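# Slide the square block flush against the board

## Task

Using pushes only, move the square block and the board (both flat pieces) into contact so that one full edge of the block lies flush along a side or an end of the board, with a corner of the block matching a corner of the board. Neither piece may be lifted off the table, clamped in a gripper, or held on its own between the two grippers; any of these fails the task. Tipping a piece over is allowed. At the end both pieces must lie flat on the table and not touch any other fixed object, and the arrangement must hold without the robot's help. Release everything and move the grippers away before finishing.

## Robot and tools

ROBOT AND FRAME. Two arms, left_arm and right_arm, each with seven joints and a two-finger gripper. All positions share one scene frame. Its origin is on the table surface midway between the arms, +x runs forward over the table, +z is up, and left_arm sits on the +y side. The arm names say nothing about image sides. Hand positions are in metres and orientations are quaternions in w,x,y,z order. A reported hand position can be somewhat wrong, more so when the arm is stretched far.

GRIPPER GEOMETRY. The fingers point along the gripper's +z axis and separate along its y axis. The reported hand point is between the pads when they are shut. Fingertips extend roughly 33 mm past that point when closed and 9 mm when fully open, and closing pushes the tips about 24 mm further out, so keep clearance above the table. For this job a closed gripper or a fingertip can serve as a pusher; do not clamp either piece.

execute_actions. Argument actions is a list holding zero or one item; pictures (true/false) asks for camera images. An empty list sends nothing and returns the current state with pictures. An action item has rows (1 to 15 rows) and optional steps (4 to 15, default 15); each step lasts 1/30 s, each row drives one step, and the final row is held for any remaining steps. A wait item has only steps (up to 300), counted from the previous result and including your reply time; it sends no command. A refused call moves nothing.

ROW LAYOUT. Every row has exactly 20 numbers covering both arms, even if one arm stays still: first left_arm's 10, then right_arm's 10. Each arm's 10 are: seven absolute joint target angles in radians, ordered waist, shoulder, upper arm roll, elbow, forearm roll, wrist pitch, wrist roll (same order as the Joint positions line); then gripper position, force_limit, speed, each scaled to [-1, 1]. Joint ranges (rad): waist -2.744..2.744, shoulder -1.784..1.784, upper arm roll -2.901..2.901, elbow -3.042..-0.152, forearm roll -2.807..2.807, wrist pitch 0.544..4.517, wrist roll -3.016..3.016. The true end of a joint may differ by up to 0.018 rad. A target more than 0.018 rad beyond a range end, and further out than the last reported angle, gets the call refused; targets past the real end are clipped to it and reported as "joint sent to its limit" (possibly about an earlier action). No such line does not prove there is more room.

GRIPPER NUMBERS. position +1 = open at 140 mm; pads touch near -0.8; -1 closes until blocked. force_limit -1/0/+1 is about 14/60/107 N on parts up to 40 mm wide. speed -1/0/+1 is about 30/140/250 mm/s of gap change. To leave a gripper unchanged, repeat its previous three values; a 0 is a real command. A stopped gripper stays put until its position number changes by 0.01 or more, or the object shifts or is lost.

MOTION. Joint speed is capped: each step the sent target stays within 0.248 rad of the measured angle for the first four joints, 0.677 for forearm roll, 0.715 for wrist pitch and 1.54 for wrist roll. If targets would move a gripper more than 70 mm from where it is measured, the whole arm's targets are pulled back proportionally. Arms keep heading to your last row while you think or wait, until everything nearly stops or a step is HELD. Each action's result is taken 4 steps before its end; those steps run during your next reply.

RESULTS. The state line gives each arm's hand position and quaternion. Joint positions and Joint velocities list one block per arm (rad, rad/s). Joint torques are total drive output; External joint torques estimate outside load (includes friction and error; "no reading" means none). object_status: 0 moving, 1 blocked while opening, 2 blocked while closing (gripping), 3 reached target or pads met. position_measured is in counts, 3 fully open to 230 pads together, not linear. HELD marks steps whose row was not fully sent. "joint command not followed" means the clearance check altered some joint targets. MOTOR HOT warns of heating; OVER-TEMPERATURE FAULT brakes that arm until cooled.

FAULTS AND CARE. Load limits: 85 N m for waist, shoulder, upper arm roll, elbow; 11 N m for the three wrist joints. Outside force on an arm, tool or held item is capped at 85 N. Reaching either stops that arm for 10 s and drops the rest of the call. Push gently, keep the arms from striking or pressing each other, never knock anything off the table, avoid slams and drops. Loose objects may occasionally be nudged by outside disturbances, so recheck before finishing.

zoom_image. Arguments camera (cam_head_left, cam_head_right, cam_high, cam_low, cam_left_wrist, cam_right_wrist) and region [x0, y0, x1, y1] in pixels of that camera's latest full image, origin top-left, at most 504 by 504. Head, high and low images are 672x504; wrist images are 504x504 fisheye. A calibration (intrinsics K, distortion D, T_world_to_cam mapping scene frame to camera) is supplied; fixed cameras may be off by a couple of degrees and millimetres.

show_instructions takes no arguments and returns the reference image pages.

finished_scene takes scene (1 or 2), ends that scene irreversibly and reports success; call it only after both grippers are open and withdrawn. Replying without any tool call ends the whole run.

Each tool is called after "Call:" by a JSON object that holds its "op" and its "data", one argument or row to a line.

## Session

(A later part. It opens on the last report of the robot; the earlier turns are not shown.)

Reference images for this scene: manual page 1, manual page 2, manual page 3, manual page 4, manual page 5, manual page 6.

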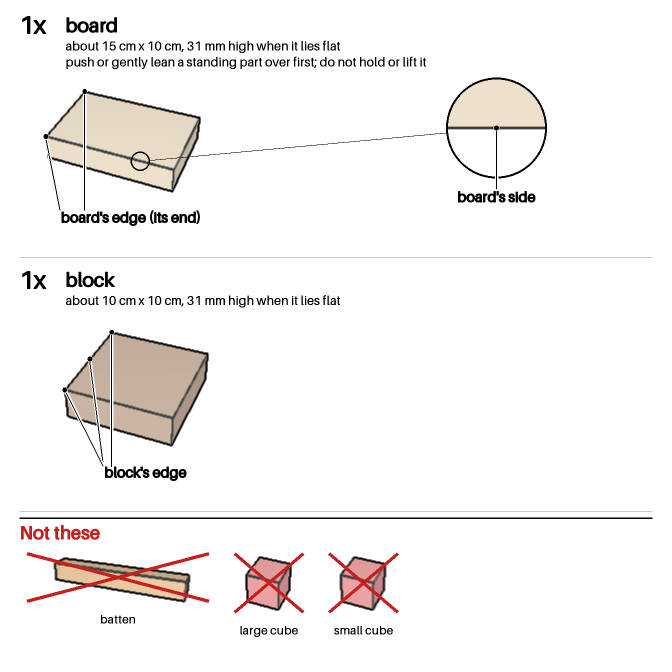

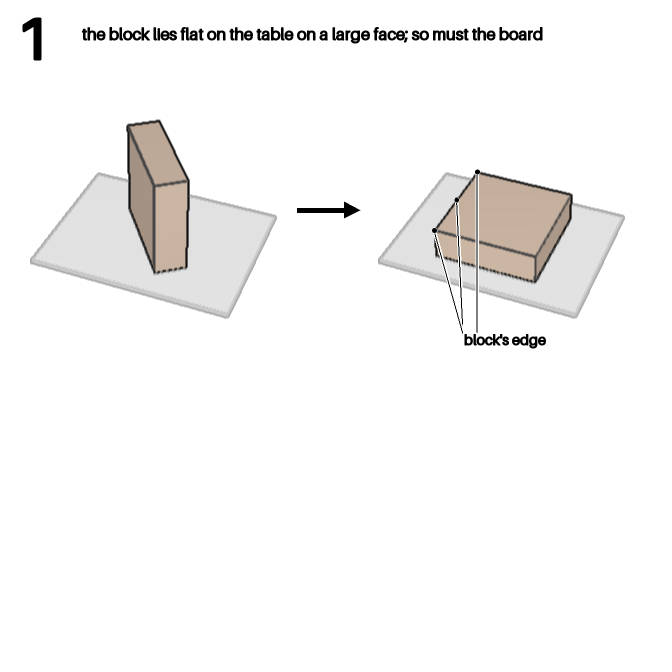

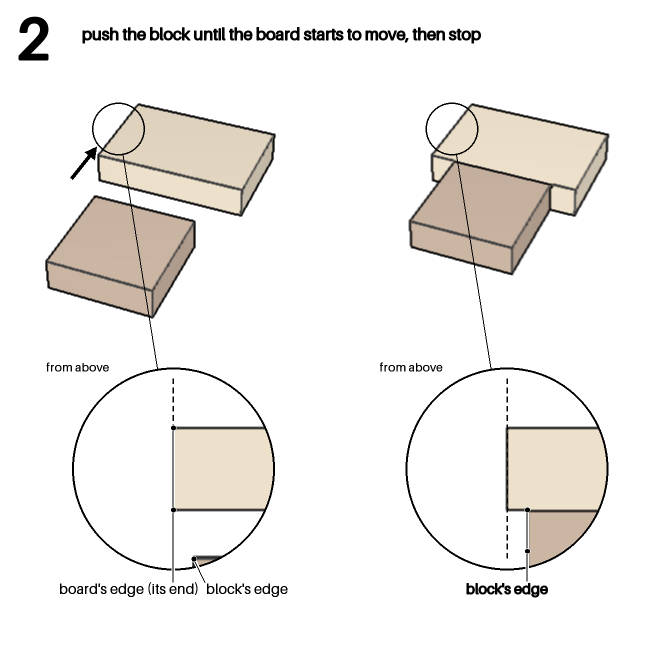

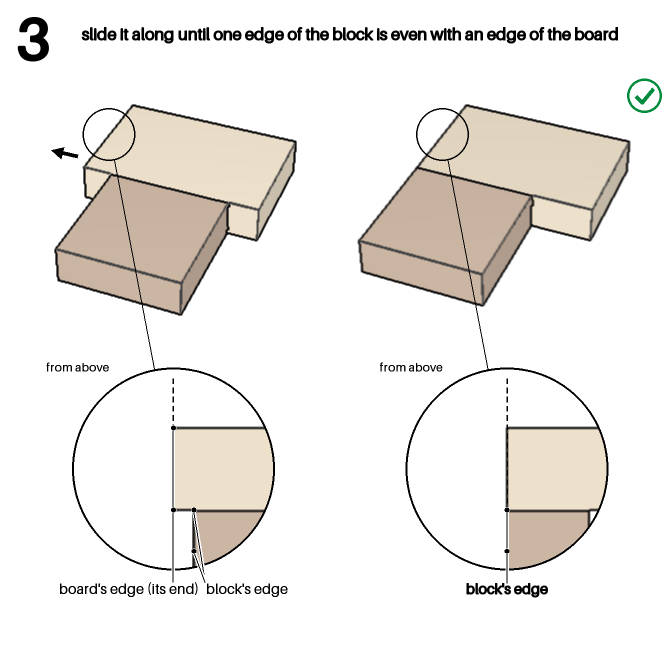

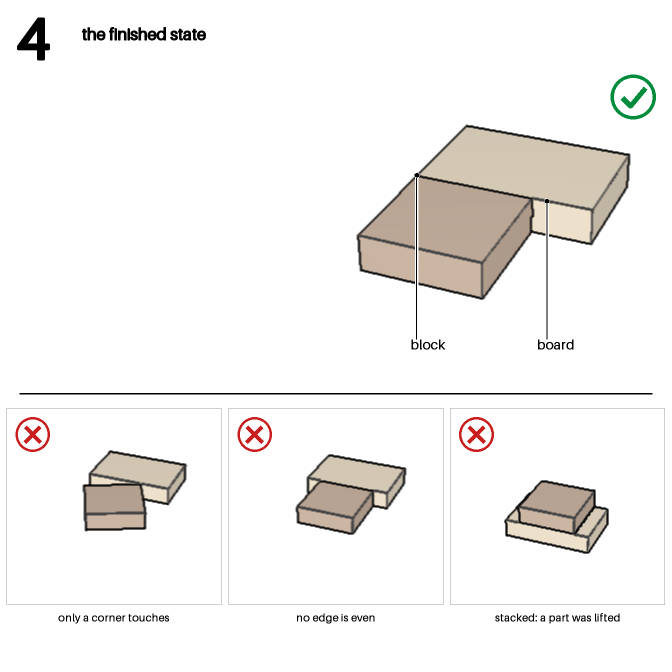

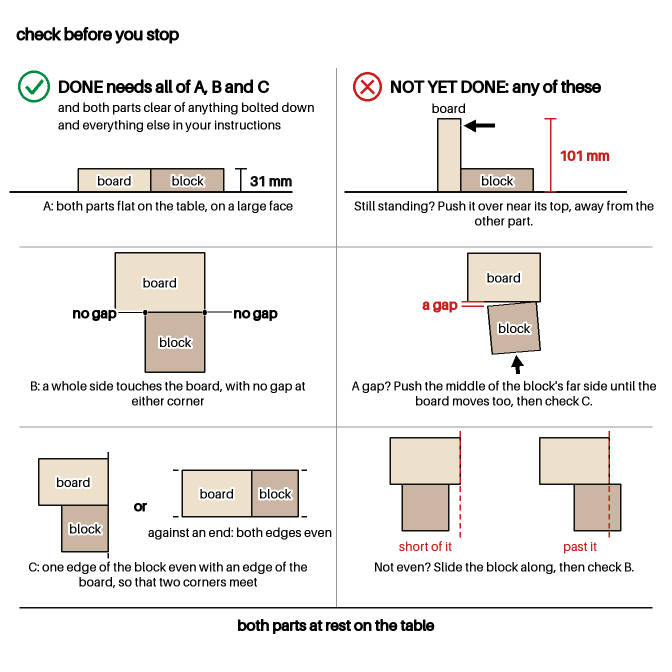

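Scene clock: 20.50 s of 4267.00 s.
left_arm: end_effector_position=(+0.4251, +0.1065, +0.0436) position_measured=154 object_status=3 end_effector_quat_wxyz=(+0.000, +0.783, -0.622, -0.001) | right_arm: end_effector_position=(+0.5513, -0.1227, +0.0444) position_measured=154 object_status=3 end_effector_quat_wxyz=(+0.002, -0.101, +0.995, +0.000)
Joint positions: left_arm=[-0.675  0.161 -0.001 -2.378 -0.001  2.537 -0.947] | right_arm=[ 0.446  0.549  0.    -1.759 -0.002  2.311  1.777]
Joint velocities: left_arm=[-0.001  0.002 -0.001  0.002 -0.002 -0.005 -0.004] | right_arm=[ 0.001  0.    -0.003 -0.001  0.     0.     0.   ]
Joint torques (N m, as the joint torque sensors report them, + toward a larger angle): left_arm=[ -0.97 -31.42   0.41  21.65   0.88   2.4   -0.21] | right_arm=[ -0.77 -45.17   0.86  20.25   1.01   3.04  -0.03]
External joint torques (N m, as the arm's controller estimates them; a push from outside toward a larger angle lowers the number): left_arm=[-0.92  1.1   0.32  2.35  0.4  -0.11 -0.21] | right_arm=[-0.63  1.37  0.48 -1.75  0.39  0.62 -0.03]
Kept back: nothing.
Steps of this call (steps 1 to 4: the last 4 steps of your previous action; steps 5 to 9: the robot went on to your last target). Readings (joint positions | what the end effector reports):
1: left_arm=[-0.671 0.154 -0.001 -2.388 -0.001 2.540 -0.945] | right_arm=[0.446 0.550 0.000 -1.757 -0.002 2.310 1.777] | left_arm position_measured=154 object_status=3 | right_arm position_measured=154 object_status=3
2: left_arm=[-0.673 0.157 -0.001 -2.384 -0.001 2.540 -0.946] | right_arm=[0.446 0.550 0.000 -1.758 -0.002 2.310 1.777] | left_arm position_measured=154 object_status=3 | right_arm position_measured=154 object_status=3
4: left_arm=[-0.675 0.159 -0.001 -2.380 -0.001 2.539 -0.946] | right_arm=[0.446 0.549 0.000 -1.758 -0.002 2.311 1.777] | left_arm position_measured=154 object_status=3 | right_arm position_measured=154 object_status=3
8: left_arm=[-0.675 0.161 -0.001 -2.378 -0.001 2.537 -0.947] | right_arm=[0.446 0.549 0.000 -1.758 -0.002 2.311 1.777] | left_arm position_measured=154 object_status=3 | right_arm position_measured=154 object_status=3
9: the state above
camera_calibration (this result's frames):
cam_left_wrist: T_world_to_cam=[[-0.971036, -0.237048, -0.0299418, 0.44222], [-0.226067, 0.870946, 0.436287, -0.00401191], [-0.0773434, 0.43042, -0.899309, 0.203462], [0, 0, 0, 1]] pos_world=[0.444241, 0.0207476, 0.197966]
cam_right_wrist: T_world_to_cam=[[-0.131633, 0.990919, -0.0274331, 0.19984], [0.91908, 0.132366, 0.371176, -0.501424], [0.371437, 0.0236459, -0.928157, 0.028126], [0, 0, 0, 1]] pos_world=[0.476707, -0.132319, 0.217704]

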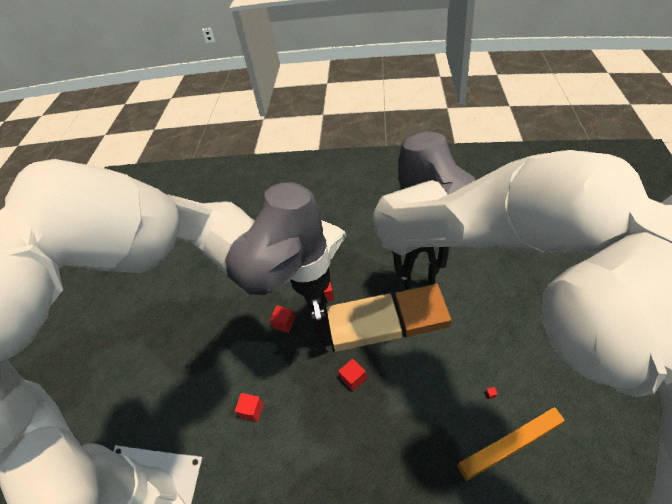

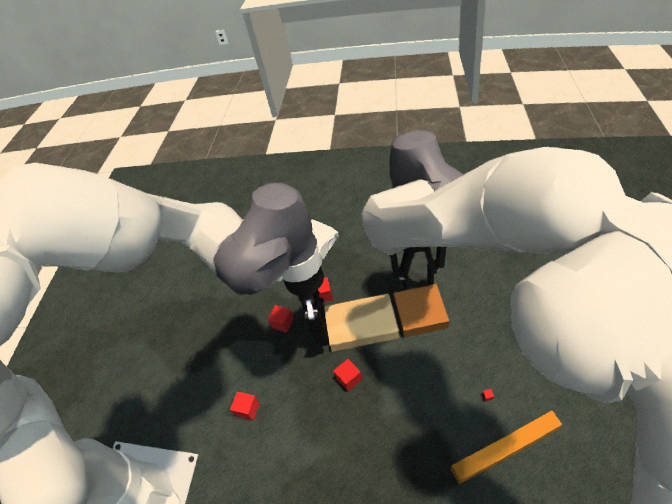

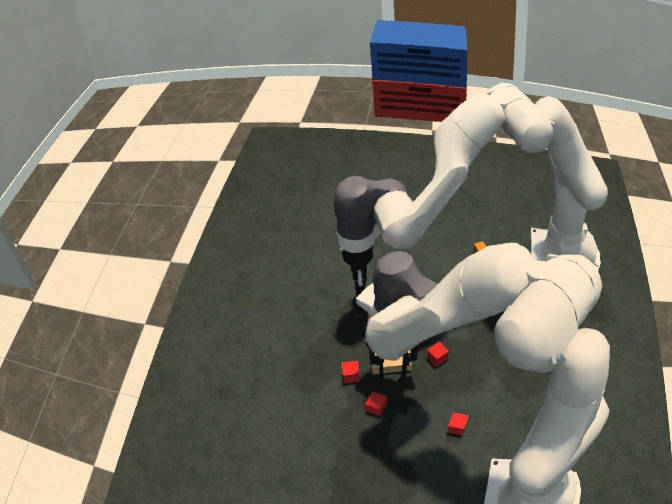

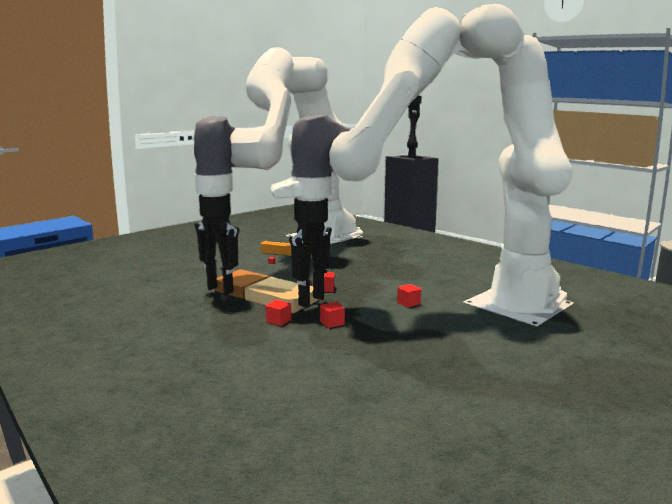

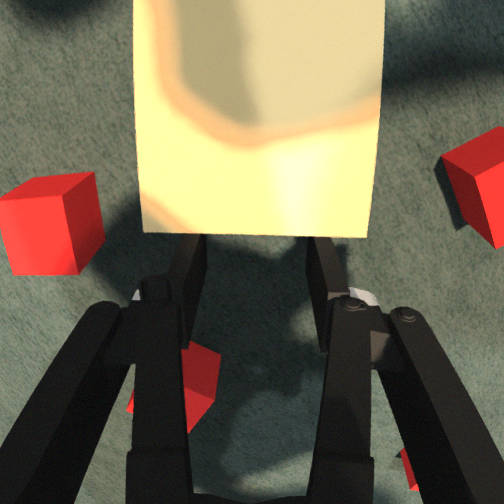

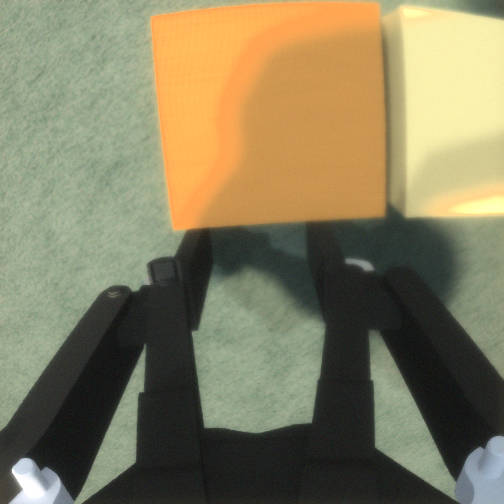

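Call:
{"op": "execute_actions", "data": {
  "actions": [
    {"rows": [
[-0.6782,0.1647,0,-2.3735,0,2.532,-0.96,-0.2,0,0.5, 0.446,0.554,0,-1.75,0,2.308,1.777,-0.2,0,0.5],
[-0.6793,0.1663,0,-2.3711,0,2.53,-0.964,-0.2,0,0.5, 0.446,0.559,0,-1.742,0,2.305,1.777,-0.2,0,0.5],
[-0.6805,0.1682,0,-2.3683,0,2.5285,-0.968,-0.2,0,0.5, 0.446,0.564,0,-1.734,0,2.302,1.777,-0.2,0,0.5],
[-0.6817,0.1701,0,-2.3656,0,2.527,-0.971,-0.2,0,0.5, 0.446,0.568,0,-1.726,0,2.298,1.777,-0.2,0,0.5],
[-0.6829,0.172,0,-2.3628,0,2.526,-0.974,-0.2,0,0.5, 0.446,0.57,0,-1.72,0,2.293,1.777,-0.2,0,0.5],
[-0.6841,0.1738,0,-2.36,0,2.525,-0.976,-0.2,0,0.5, 0.446,0.569,0,-1.716,0,2.287,1.777,-0.2,0,0.5],
[-0.6853,0.1757,0,-2.3573,0,2.5241,-0.977,-0.2,0,0.5, 0.446,0.565,0,-1.714,0,2.28,1.777,-0.2,0,0.5],
[-0.6866,0.1776,0,-2.3545,0,2.5241,-0.977,-0.2,0,0.5, 0.446,0.559,0,-1.713,0,2.272,1.777,-0.2,0,0.5],
[-0.6878,0.1795,0,-2.3517,0,2.5241,-0.977,-0.2,0,0.5, 0.446,0.552,0,-1.712,0,2.264,1.777,-0.2,0,0.5],
[-0.689,0.1813,0,-2.349,0,2.5241,-0.976,-0.2,0,0.5, 0.446,0.545,0,-1.711,0,2.256,1.777,-0.2,0,0.5],
[-0.69,0.1829,0,-2.3467,0,2.5241,-0.974,-0.2,0,0.5, 0.446,0.538,0,-1.71,0,2.248,1.777,-0.2,0,0.5],
[-0.6909,0.1843,0,-2.3446,0,2.5241,-0.972,-0.2,0,0.5, 0.446,0.531,0,-1.71,0,2.24,1.777,-0.2,0,0.5],
[-0.6918,0.1857,0,-2.3426,0,2.5241,-0.97,-0.2,0,0.5, 0.446,0.524,0,-1.71,0,2.232,1.777,-0.2,0,0.5],
[-0.6926,0.1869,0,-2.3408,0,2.5241,-0.9692,-0.2,0,0.5, 0.446,0.517,0,-1.71,0,2.224,1.777,-0.2,0,0.5],
[-0.6933,0.188,0,-2.3392,0,2.5241,-0.9692,-0.2,0,0.5, 0.446,0.51,0,-1.71,0,2.216,1.777,-0.2,0,0.5]], "steps": 15}
  ]
}}

Call:
{"op": "execute_actions", "data": {
  "actions": [
    {"steps": 11}
  ],
  "pictures": true
}}

Call:
{"op": "zoom_image", "data": {
  "camera": "cam_right_wrist",
  "region": [300, 0, 440, 220]
}}

Scene clock: 21.63 s of 4267.00 s.
left_arm: end_effector_position=(+0.4264, +0.0991, +0.0436) position_measured=154 object_status=3 end_effector_quat_wxyz=(+0.000, +0.785, -0.620, -0.002) | right_arm: end_effector_position=(+0.5594, -0.1192, +0.0553) position_measured=154 object_status=3 end_effector_quat_wxyz=(+0.003, -0.101, +0.995, +0.000)
Joint positions: left_arm=[-0.685  0.176 -0.    -2.355 -0.001  2.527 -0.963] | right_arm=[ 0.446  0.555  0.    -1.718 -0.002  2.279  1.777]
Joint velocities: left_arm=[-0.034  0.052  0.     0.073 -0.    -0.009 -0.024] | right_arm=[-0.    -0.162 -0.001  0.045 -0.    -0.173  0.002]
Joint torques (N m, as the joint torque sensors report them, + toward a larger angle): left_arm=[ -0.35 -32.31   0.02  21.73   0.84   2.34  -0.18] | right_arm=[  0.1  -46.36   0.98  24.81   1.14   2.16  -0.05]
External joint torques (N m, as the arm's controller estimates them; a push from outside toward a larger angle lowers the number): left_arm=[-0.64  1.12 -0.24  2.61  0.36 -0.11 -0.18] | right_arm=[ 0.2   2.19  0.54  1.4   0.49 -0.5  -0.05]
Steps of this call (steps 1 to 23: the robot went on to your last target; steps 24 to 34: the first 11 steps of this action). Readings (joint positions | what the end effector reports):
24: left_arm=[-0.675 0.161 -0.000 -2.377 -0.001 2.536 -0.949] | right_arm=[0.446 0.550 0.000 -1.757 -0.002 2.311 1.777] | left_arm position_measured=154 object_status=3 | right_arm position_measured=154 object_status=3
25: left_arm=[-0.676 0.162 -0.000 -2.376 -0.001 2.535 -0.950] | right_arm=[0.446 0.552 0.000 -1.753 -0.002 2.311 1.777] | left_arm position_measured=154 object_status=3 | right_arm position_measured=154 object_status=3
27: left_arm=[-0.677 0.164 -0.000 -2.373 -0.001 2.532 -0.952] | right_arm=[0.446 0.559 0.000 -1.742 -0.002 2.309 1.777] | left_arm position_measured=154 object_status=3 | right_arm position_measured=154 object_status=3
31: left_arm=[-0.681 0.170 -0.000 -2.363 -0.001 2.528 -0.959] | right_arm=[0.446 0.565 0.000 -1.723 -0.002 2.296 1.777] | left_arm position_measured=154 object_status=3 | right_arm position_measured=154 object_status=3
34: the state above

Scene clock: 22.00 s of 4267.00 s.
left_arm: end_effector_position=(+0.4274, +0.0946, +0.0436) position_measured=154 object_status=3 end_effector_quat_wxyz=(+0.000, +0.784, -0.621, -0.002) | right_arm: end_effector_position=(+0.5595, -0.1192, +0.0854) position_measured=154 object_status=3 end_effector_quat_wxyz=(+0.005, -0.101, +0.995, +0.001)
Joint positions: left_arm=[-0.69   0.185  0.    -2.342 -0.001  2.524 -0.964] | right_arm=[ 0.446  0.508  0.    -1.71  -0.002  2.229  1.777]
Joint velocities: left_arm=[-0.001  0.001  0.001  0.004  0.001 -0.003 -0.001] | right_arm=[ 0.001  0.002 -0.    -0.002 -0.    -0.054  0.001]
Joint torques (N m, as the joint torque sensors report them, + toward a larger angle): left_arm=[ -1.37 -31.7   -0.45  22.53   0.86   2.55  -0.23] | right_arm=[  0.1  -43.89   0.73  23.4    1.01   1.86   0.  ]
External joint torques (N m, as the arm's controller estimates them; a push from outside toward a larger angle lowers the number): left_arm=[-1.31  1.77 -0.57  3.    0.37  0.03 -0.22] | right_arm=[ 0.01  2.6   0.2   0.54  0.34 -0.6   0.  ]
Kept back: nothing.
Steps of this call (steps 1 to 4: the last 4 steps of your previous action; steps 5 to 11: the robot went on to your last target). Readings (joint positions | what the end effector reports):
1: left_arm=[-0.686 0.178 -0.000 -2.352 -0.001 2.526 -0.963] | right_arm=[0.446 0.548 0.000 -1.717 -0.002 2.273 1.777] | left_arm position_measured=154 object_status=3 | right_arm position_measured=154 object_status=3
2: left_arm=[-0.687 0.179 -0.000 -2.350 -0.001 2.526 -0.963] | right_arm=[0.446 0.542 0.000 -1.716 -0.002 2.266 1.777] | left_arm position_measured=154 object_status=3 | right_arm position_measured=154 object_status=3
4: left_arm=[-0.689 0.182 -0.000 -2.346 -0.001 2.525 -0.964] | right_arm=[0.446 0.527 0.000 -1.714 -0.002 2.253 1.777] | left_arm position_measured=154 object_status=3 | right_arm position_measured=154 object_status=3
8: left_arm=[-0.690 0.184 0.000 -2.343 -0.001 2.524 -0.964] | right_arm=[0.446 0.509 0.000 -1.710 -0.002 2.236 1.777] | left_arm position_measured=154 object_status=3 | right_arm position_measured=154 object_status=3
11: the state above
camera_calibration (this result's frames):
cam_left_wrist: T_world_to_cam=[[-0.970463, -0.239497, -0.0290281, 0.441625], [-0.227743, 0.869775, 0.437751, 0.00765858], [-0.0795922, 0.431432, -0.898628, 0.209585], [0, 0, 0, 1]] pos_world=[0.447006, 0.00868522, 0.197806]
cam_right_wrist: T_world_to_cam=[[-0.131363, 0.991001, -0.0256906, 0.198292], [0.916756, 0.131301, 0.377252, -0.524035], [0.377231, 0.026005, -0.925754, 0.0599213], [0, 0, 0, 1]] pos_world=[0.483856, -0.129259, 0.25826]

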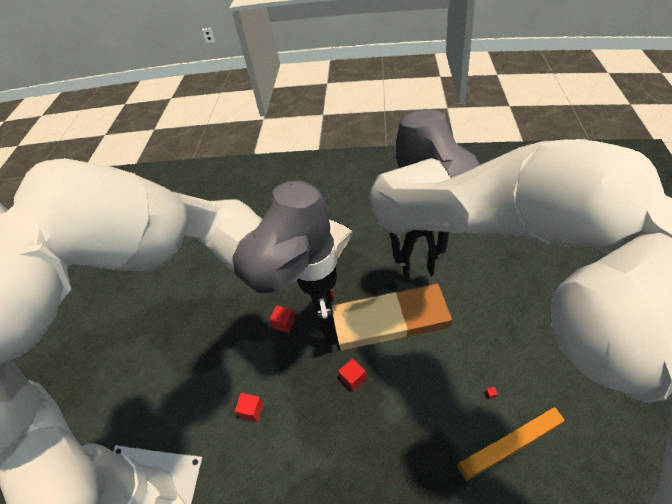

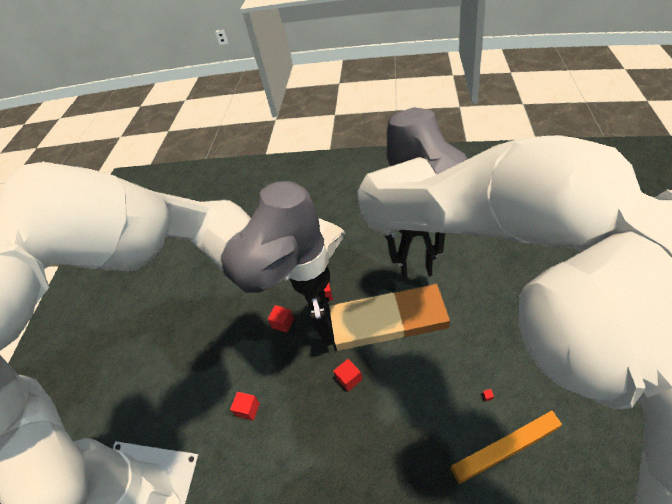

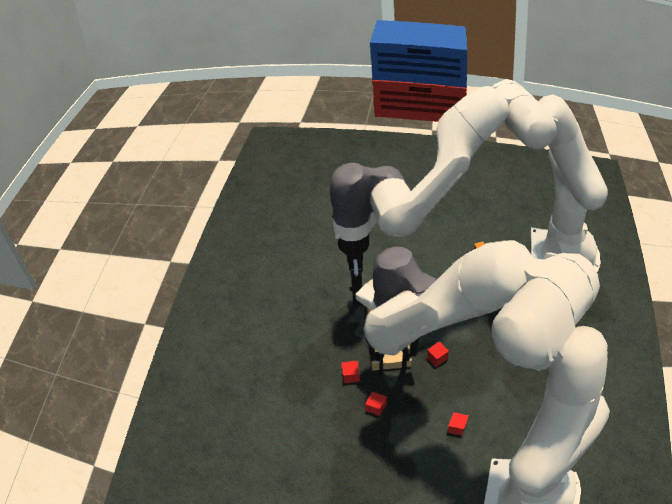

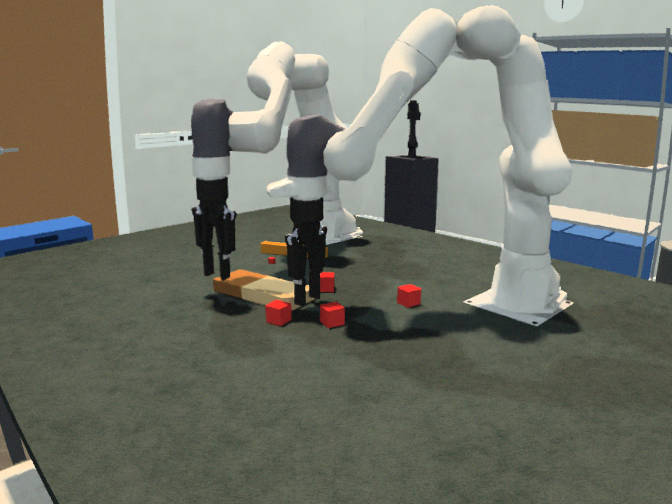

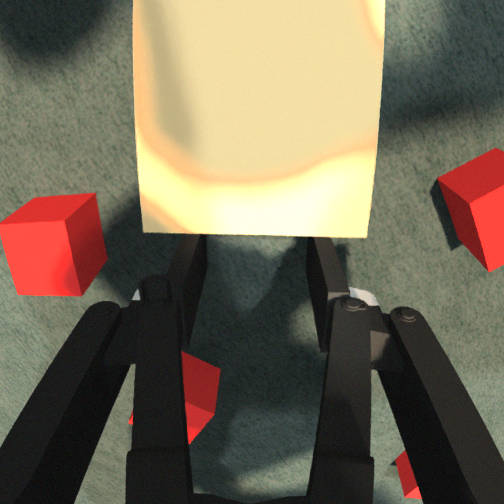

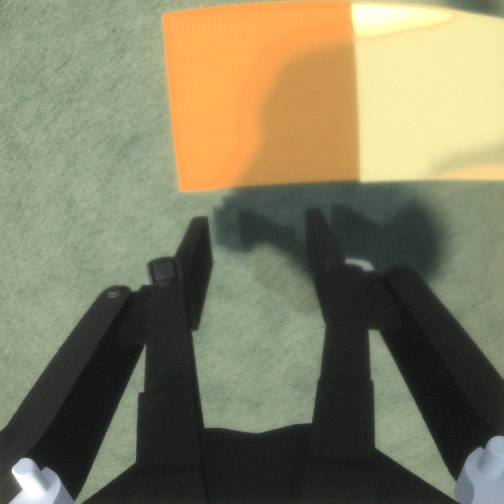

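Region (300, 0, 440, 220) of cam_right_wrist's 504x504 image, scaled by 2.291, with more detail than that image has; it fills the left 321 columns of this view, and the rest is white.

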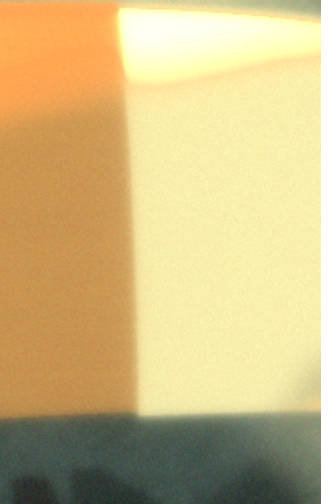

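Call:
{"op": "zoom_image", "data": {
  "camera": "cam_right_wrist",
  "region": [330, 160, 390, 195]
}}

Call:
{"op": "zoom_image", "data": {
  "camera": "cam_right_wrist",
  "region": [325, 0, 385, 60]
}}

Region (330, 160, 390, 195) of cam_right_wrist's 504x504 image, scaled by 8.400, with more detail than that image has; it fills the top 294 rows of this view, and the rest is white.

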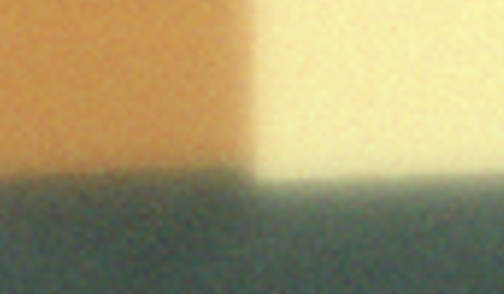

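Region (325, 0, 385, 60) of cam_right_wrist's 504x504 image, scaled by 8.400, with more detail than that image has.

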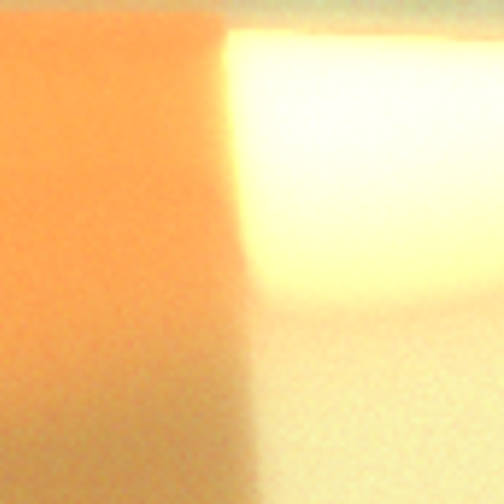

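Call:
{"op": "execute_actions", "data": {
  "actions": [
    {"rows": [
[-0.687,0.181,0,-2.348,0,2.526,-0.964,-0.2,0,0.5, 0.444,0.495,0,-1.715,0,2.2,1.777,-0.2,0,0.5],
[-0.684,0.176,0,-2.356,0,2.528,-0.964,-0.2,0,0.5, 0.44,0.475,0,-1.722,0,2.185,1.777,-0.2,0,0.5],
[-0.68,0.169,0,-2.365,0,2.53,-0.964,-0.2,0,0.5, 0.432,0.45,0,-1.732,0,2.17,1.777,-0.2,0,0.5],
[-0.676,0.16,0,-2.374,0,2.528,-0.964,-0.2,0,0.5, 0.42,0.422,0,-1.744,0,2.155,1.777,-0.2,0,0.5],
[-0.672,0.147,0,-2.381,0,2.52,-0.964,-0.2,0,0.5, 0.404,0.392,0,-1.758,0,2.14,1.777,-0.2,0,0.5],
[-0.669,0.13,0,-2.386,0,2.505,-0.964,-0.2,0,0.5, 0.384,0.362,0,-1.773,0,2.125,1.777,-0.2,0,0.5],
[-0.666,0.108,0,-2.389,0,2.483,-0.964,-0.2,0,0.5, 0.36,0.332,0,-1.788,0,2.11,1.777,-0.2,0,0.5],
[-0.663,0.082,0,-2.391,0,2.456,-0.964,-0.2,0,0.5, 0.333,0.302,0,-1.803,0,2.095,1.777,-0.2,0,0.5],
[-0.659,0.054,0,-2.392,0,2.427,-0.964,-0.2,0,0.5, 0.304,0.272,0,-1.818,0,2.08,1.777,-0.2,0,0.5],
[-0.653,0.024,0,-2.393,0,2.397,-0.964,-0.2,0,0.5, 0.274,0.244,0,-1.833,0,2.068,1.777,-0.2,0,0.5],
[-0.643,-0.006,0,-2.394,0,2.367,-0.964,-0.2,0,0.5, 0.244,0.218,0,-1.848,0,2.058,1.777,-0.2,0,0.5],
[-0.628,-0.036,0,-2.395,0,2.337,-0.964,-0.2,0,0.5, 0.214,0.194,0,-1.863,0,2.05,1.777,-0.2,0,0.5],
[-0.608,-0.066,0,-2.396,0,2.307,-0.964,-0.2,0,0.5, 0.184,0.172,0,-1.878,0,2.043,1.777,-0.2,0,0.5],
[-0.583,-0.096,0,-2.397,0,2.277,-0.964,-0.2,0,0.5, 0.154,0.152,0,-1.893,0,2.038,1.777,-0.2,0,0.5],
[-0.555,-0.124,0,-2.398,0,2.25,-0.964,-0.2,0,0.5, 0.126,0.134,0,-1.906,0,2.034,1.777,-0.2,0,0.5]], "steps": 15}
  ]
}}

Call:
{"op": "execute_actions", "data": {
  "actions": [
    {"rows": [
[-0.525,-0.15,0,-2.399,0,2.227,-0.964,-0.2,0,0.5, 0.1,0.118,0,-1.918,0,2.03,1.777,-0.2,0,0.5],
[-0.493,-0.174,0,-2.4,0,2.207,-0.964,-0.2,0,0.5, 0.076,0.104,0,-1.928,0,2.03,1.777,-0.2,0,0.5],
[-0.46,-0.195,0,-2.4,0,2.19,-0.964,-0.2,0,0.5, 0.055,0.093,0,-1.936,0,2.03,1.777,-0.2,0,0.5],
[-0.427,-0.213,0,-2.4,0,2.177,-0.964,-0.2,0,0.5, 0.037,0.085,0,-1.943,0,2.03,1.777,-0.2,0,0.5],
[-0.394,-0.228,0,-2.4,0,2.167,-0.964,-0.2,0,0.5, 0.022,0.08,0,-1.948,0,2.03,1.777,-0.2,0,0.5],
[-0.362,-0.239,0,-2.4,0,2.16,-0.964,-0.2,0,0.5, 0.011,0.08,0,-1.95,0,2.03,1.777,-0.2,0,0.5],
[-0.332,-0.246,0,-2.4,0,2.155,-0.964,-0.2,0,0.5, 0.004,0.08,0,-1.95,0,2.03,1.777,-0.2,0,0.5],
[-0.305,-0.25,0,-2.4,0,2.15,-0.964,-0.2,0,0.5, 0,0.08,0,-1.95,0,2.03,1.777,-0.2,0,0.5],
[-0.282,-0.25,0,-2.4,0,2.15,-0.964,-0.2,0,0.5, 0,0.08,0,-1.95,0,2.03,1.777,-0.2,0,0.5],
[-0.265,-0.25,0,-2.4,0,2.15,-0.964,-0.2,0,0.5, 0,0.08,0,-1.95,0,2.03,1.777,-0.2,0,0.5],
[-0.255,-0.25,0,-2.4,0,2.15,-0.964,-0.2,0,0.5, 0,0.08,0,-1.95,0,2.03,1.777,-0.2,0,0.5],
[-0.25,-0.25,0,-2.4,0,2.15,-0.964,-0.2,0,0.5, 0,0.08,0,-1.95,0,2.03,1.777,-0.2,0,0.5]], "steps": 15}
  ]
}}

Call:
{"op": "execute_actions", "data": {
  "actions": [
    {"steps": 6}
  ],
  "pictures": true
}}

Call:
{"op": "zoom_image", "data": {
  "camera": "cam_head_left",
  "region": [320, 270, 465, 360]
}}

Scene clock: 23.50 s of 4267.00 s.
left_arm: end_effector_position=(+0.4248, +0.1176, +0.0810) position_measured=154 object_status=3 end_effector_quat_wxyz=(+0.000, +0.793, -0.609, +0.001) | right_arm: end_effector_position=(+0.5536, -0.2064, +0.1776) position_measured=154 object_status=3 end_effector_quat_wxyz=(+0.013, -0.040, +0.999, +0.004)
Joint positions: left_arm=[-0.659  0.061 -0.001 -2.392 -0.001  2.455 -0.965] | right_arm=[ 0.317  0.282  0.008 -1.81  -0.002  2.121  1.777]
Joint velocities: left_arm=[ 0.164 -0.816  0.    -0.025  0.001 -0.529 -0.001] | right_arm=[-0.762 -0.804 -0.075 -0.315 -0.    -0.305  0.003]
Joint torques (N m, as the joint torque sensors report them, + toward a larger angle): left_arm=[  1.79 -31.32   0.26  21.04   0.86   2.31   0.08] | right_arm=[  0.42 -31.76   0.6   20.14   0.95   1.83  -0.05]
External joint torques (N m, as the arm's controller estimates them; a push from outside toward a larger angle lowers the number): left_arm=[ 1.4  -2.37 -0.89 -0.97  0.37 -0.69  0.09] | right_arm=[-0.65  1.22  0.14 -1.65  0.36 -0.71 -0.04]
Steps of this call (steps 1 to 30: the robot went on to your last target; steps 31 to 34: nothing new was sent; steps 35 to 45: the first 11 steps of this action). Readings (joint positions | what the end effector reports):
35: left_arm=[-0.690 0.184 0.000 -2.343 -0.001 2.523 -0.965] | right_arm=[0.446 0.507 0.000 -1.711 -0.002 2.217 1.777] | left_arm position_measured=154 object_status=3 | right_arm position_measured=154 object_status=3
36: left_arm=[-0.689 0.183 0.000 -2.346 -0.001 2.524 -0.965] | right_arm=[0.446 0.501 0.000 -1.715 -0.002 2.212 1.777] | left_arm position_measured=154 object_status=3 | right_arm position_measured=154 object_status=3
38: left_arm=[-0.685 0.175 -0.000 -2.358 -0.001 2.525 -0.965] | right_arm=[0.440 0.475 0.002 -1.731 -0.002 2.196 1.777] | left_arm position_measured=154 object_status=3 | right_arm position_measured=154 object_status=3
42: left_arm=[-0.671 0.131 -0.000 -2.384 -0.001 2.504 -0.965] | right_arm=[0.389 0.370 0.008 -1.776 -0.002 2.153 1.777] | left_arm position_measured=154 object_status=3 | right_arm position_measured=154 object_status=3
45: the state above

Scene clock: 24.00 s of 4267.00 s.
left_arm: end_effector_position=(+0.4898, +0.2857, +0.2048) position_measured=154 object_status=3 end_effector_quat_wxyz=(-0.002, +0.892, -0.452, +0.020) | right_arm: end_effector_position=(+0.5220, -0.4136, +0.2295) position_measured=154 object_status=3 end_effector_quat_wxyz=(+0.007, +0.126, +0.992, -0.000)
Joint positions: left_arm=[-0.292 -0.248  0.004 -2.395 -0.001  2.188 -0.965] | right_arm=[ 0.     0.081 -0.008 -1.945 -0.002  2.04   1.777]
Joint velocities: left_arm=[ 0.554 -0.048  0.046 -0.012 -0.001 -0.201 -0.001] | right_arm=[-0.038 -0.001  0.018 -0.042  0.001 -0.037 -0.001]
Joint torques (N m, as the joint torque sensors report them, + toward a larger angle): left_arm=[ -4.06 -21.56  -6.46  22.09   1.02   1.88   0.12] | right_arm=[  2.29 -32.72   4.83  22.09   1.07   1.89  -0.06]
External joint torques (N m, as the arm's controller estimates them; a push from outside toward a larger angle lowers the number): left_arm=[ 1.52 -1.27 -0.47 -0.12  0.39 -0.56  0.1 ] | right_arm=[-0.62  2.15  2.03 -2.38  0.2  -0.64 -0.07]
Steps of this call (steps 1 to 4: the last 4 steps of your previous action; steps 5 to 15: the first 11 steps of this action). Readings (joint positions | what the end effector reports):
5: left_arm=[-0.582 -0.089 -0.005 -2.394 -0.001 2.342 -0.965] | right_arm=[0.167 0.160 0.002 -1.880 -0.002 2.075 1.777] | left_arm position_measured=154 object_status=3 | right_arm position_measured=154 object_status=3
6: left_arm=[-0.555 -0.117 -0.005 -2.395 -0.001 2.319 -0.965] | right_arm=[0.136 0.141 0.000 -1.894 -0.002 2.068 1.777] | left_arm position_measured=154 object_status=3 | right_arm position_measured=154 object_status=3
8: left_arm=[-0.495 -0.167 -0.003 -2.395 -0.001 2.276 -0.965] | right_arm=[0.082 0.109 -0.004 -1.916 -0.002 2.057 1.777] | left_arm position_measured=154 object_status=3 | right_arm position_measured=154 object_status=3
12: left_arm=[-0.368 -0.233 0.000 -2.395 -0.001 2.214 -0.965] | right_arm=[0.014 0.082 -0.008 -1.939 -0.002 2.045 1.777] | left_arm position_measured=154 object_status=3 | right_arm position_measured=154 object_status=3
15: the state above

Scene clock: 24.20 s of 4267.00 s.
left_arm: end_effector_position=(+0.4871, +0.3065, +0.2015) position_measured=154 object_status=3 end_effector_quat_wxyz=(-0.000, +0.901, -0.434, +0.007) | right_arm: end_effector_position=(+0.5197, -0.4104, +0.2279) position_measured=154 object_status=3 end_effector_quat_wxyz=(+0.004, +0.124, +0.992, -0.000)
Joint positions: left_arm=[-0.252 -0.249  0.004 -2.398 -0.001  2.163 -0.965] | right_arm=[-0.001  0.081 -0.002 -1.947 -0.002  2.036  1.777]
Joint velocities: left_arm=[ 0.02  -0.    -0.02  -0.003 -0.001 -0.065 -0.001] | right_arm=[-0.     0.002  0.01  -0.002  0.001 -0.01  -0.001]
Joint torques (N m, as the joint torque sensors report them, + toward a larger angle): left_arm=[  0.97 -23.45  -2.26  22.92   1.05   2.04   0.11] | right_arm=[  0.13 -33.45   1.52  23.09   1.16   1.91   0.07]
External joint torques (N m, as the arm's controller estimates them; a push from outside toward a larger angle lowers the number): left_arm=[ 1.54 -0.81 -1.43 -0.77  0.36 -0.58  0.1 ] | right_arm=[ 0.6   1.06  1.83 -0.9   0.44 -0.53  0.07]
Kept back: nothing.
Steps of this call (steps 1 to 4: the last 4 steps of your previous action; steps 5 to 6: the robot went on to your last target). Readings (joint positions | what the end effector reports):
1: left_arm=[-0.276 -0.249 0.005 -2.395 -0.001 2.182 -0.965] | right_arm=[-0.001 0.081 -0.007 -1.946 -0.002 2.039 1.777] | left_arm position_measured=154 object_status=3 | right_arm position_measured=154 object_status=3
2: left_arm=[-0.265 -0.249 0.005 -2.396 -0.001 2.177 -0.965] | right_arm=[-0.001 0.081 -0.006 -1.947 -0.002 2.038 1.777] | left_arm position_measured=154 object_status=3 | right_arm position_measured=154 object_status=3
4: left_arm=[-0.255 -0.249 0.005 -2.397 -0.001 2.169 -0.965] | right_arm=[-0.001 0.081 -0.003 -1.947 -0.002 2.037 1.777] | left_arm position_measured=154 object_status=3 | right_arm position_measured=154 object_status=3
6: the state above
camera_calibration (this result's frames):
cam_left_wrist: T_world_to_cam=[[-0.774237, -0.631766, -0.0378037, 0.581301], [-0.584957, 0.69151, 0.423839, -0.00069138], [-0.241626, 0.350266, -0.904948, 0.369971], [0, 0, 0, 1]] pos_world=[0.539055, 0.238136, 0.357072]
cam_right_wrist: T_world_to_cam=[[0.312344, 0.949587, -0.0269533, 0.237989], [0.883852, -0.280088, 0.374641, -0.654169], [0.348205, -0.140839, -0.926778, 0.161229], [0, 0, 0, 1]] pos_world=[0.447714, -0.386509, 0.400916]

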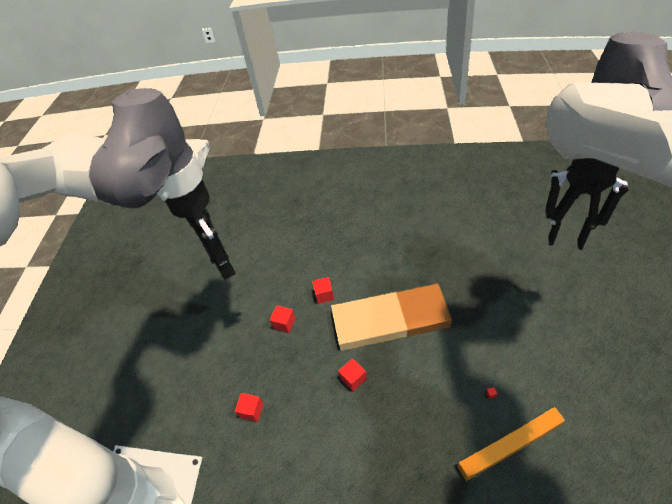

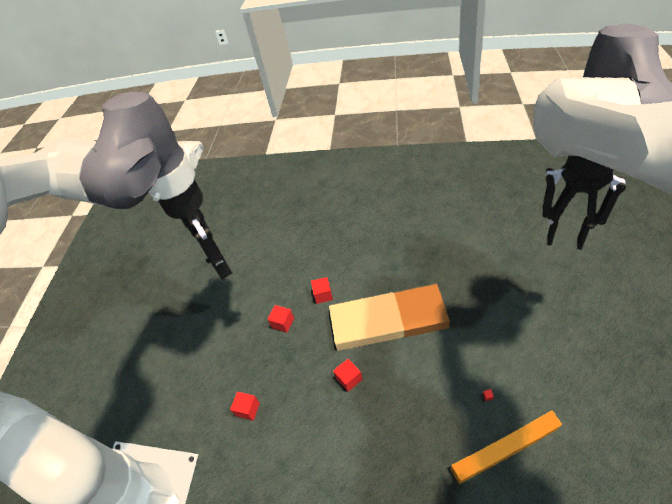

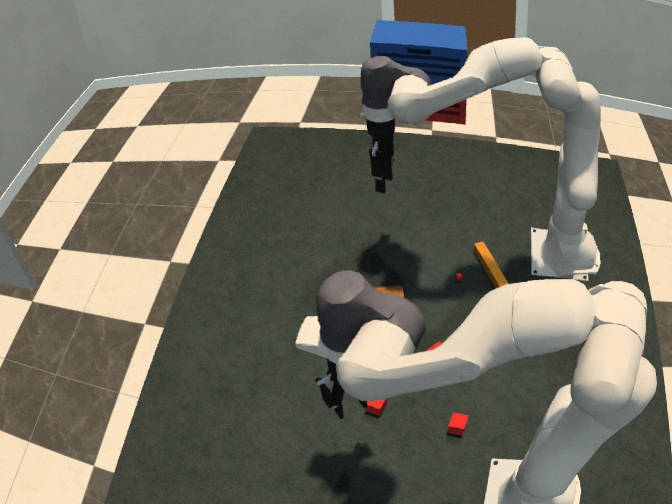

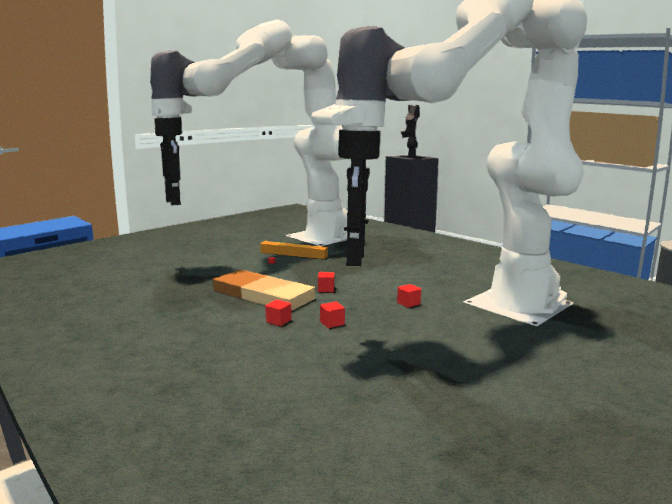

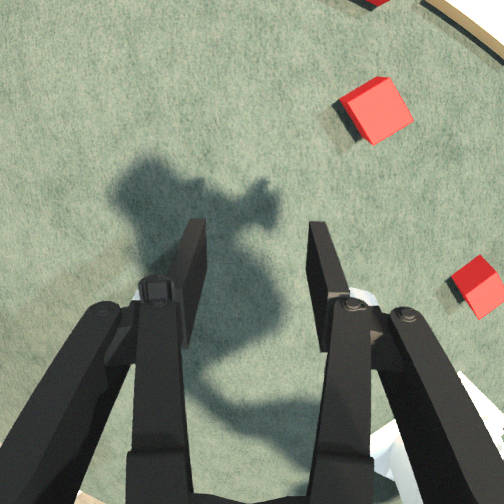

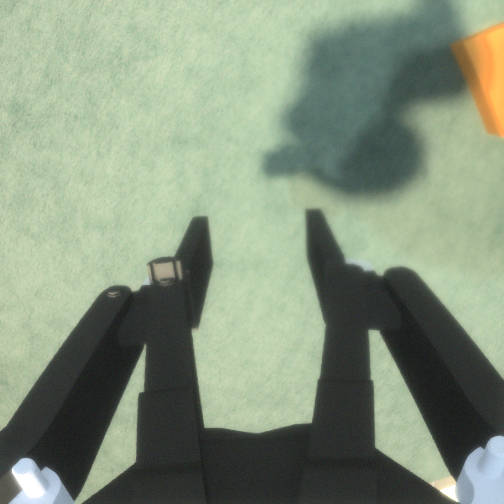

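Region (320, 270, 465, 360) of cam_head_left's 672x504 image, scaled by 3.476, with more detail than that image has; it fills the top 313 rows of this view, and the rest is white.

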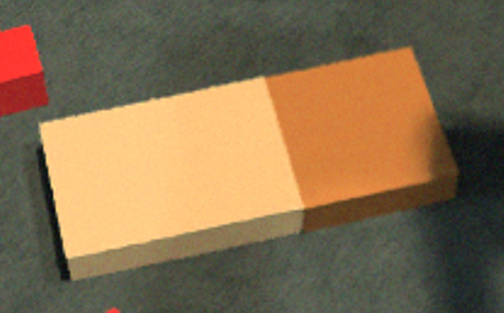

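Call:
{"op": "finished_scene", "data": {
  "scene": 2
}}

The scene is finished: the task was done.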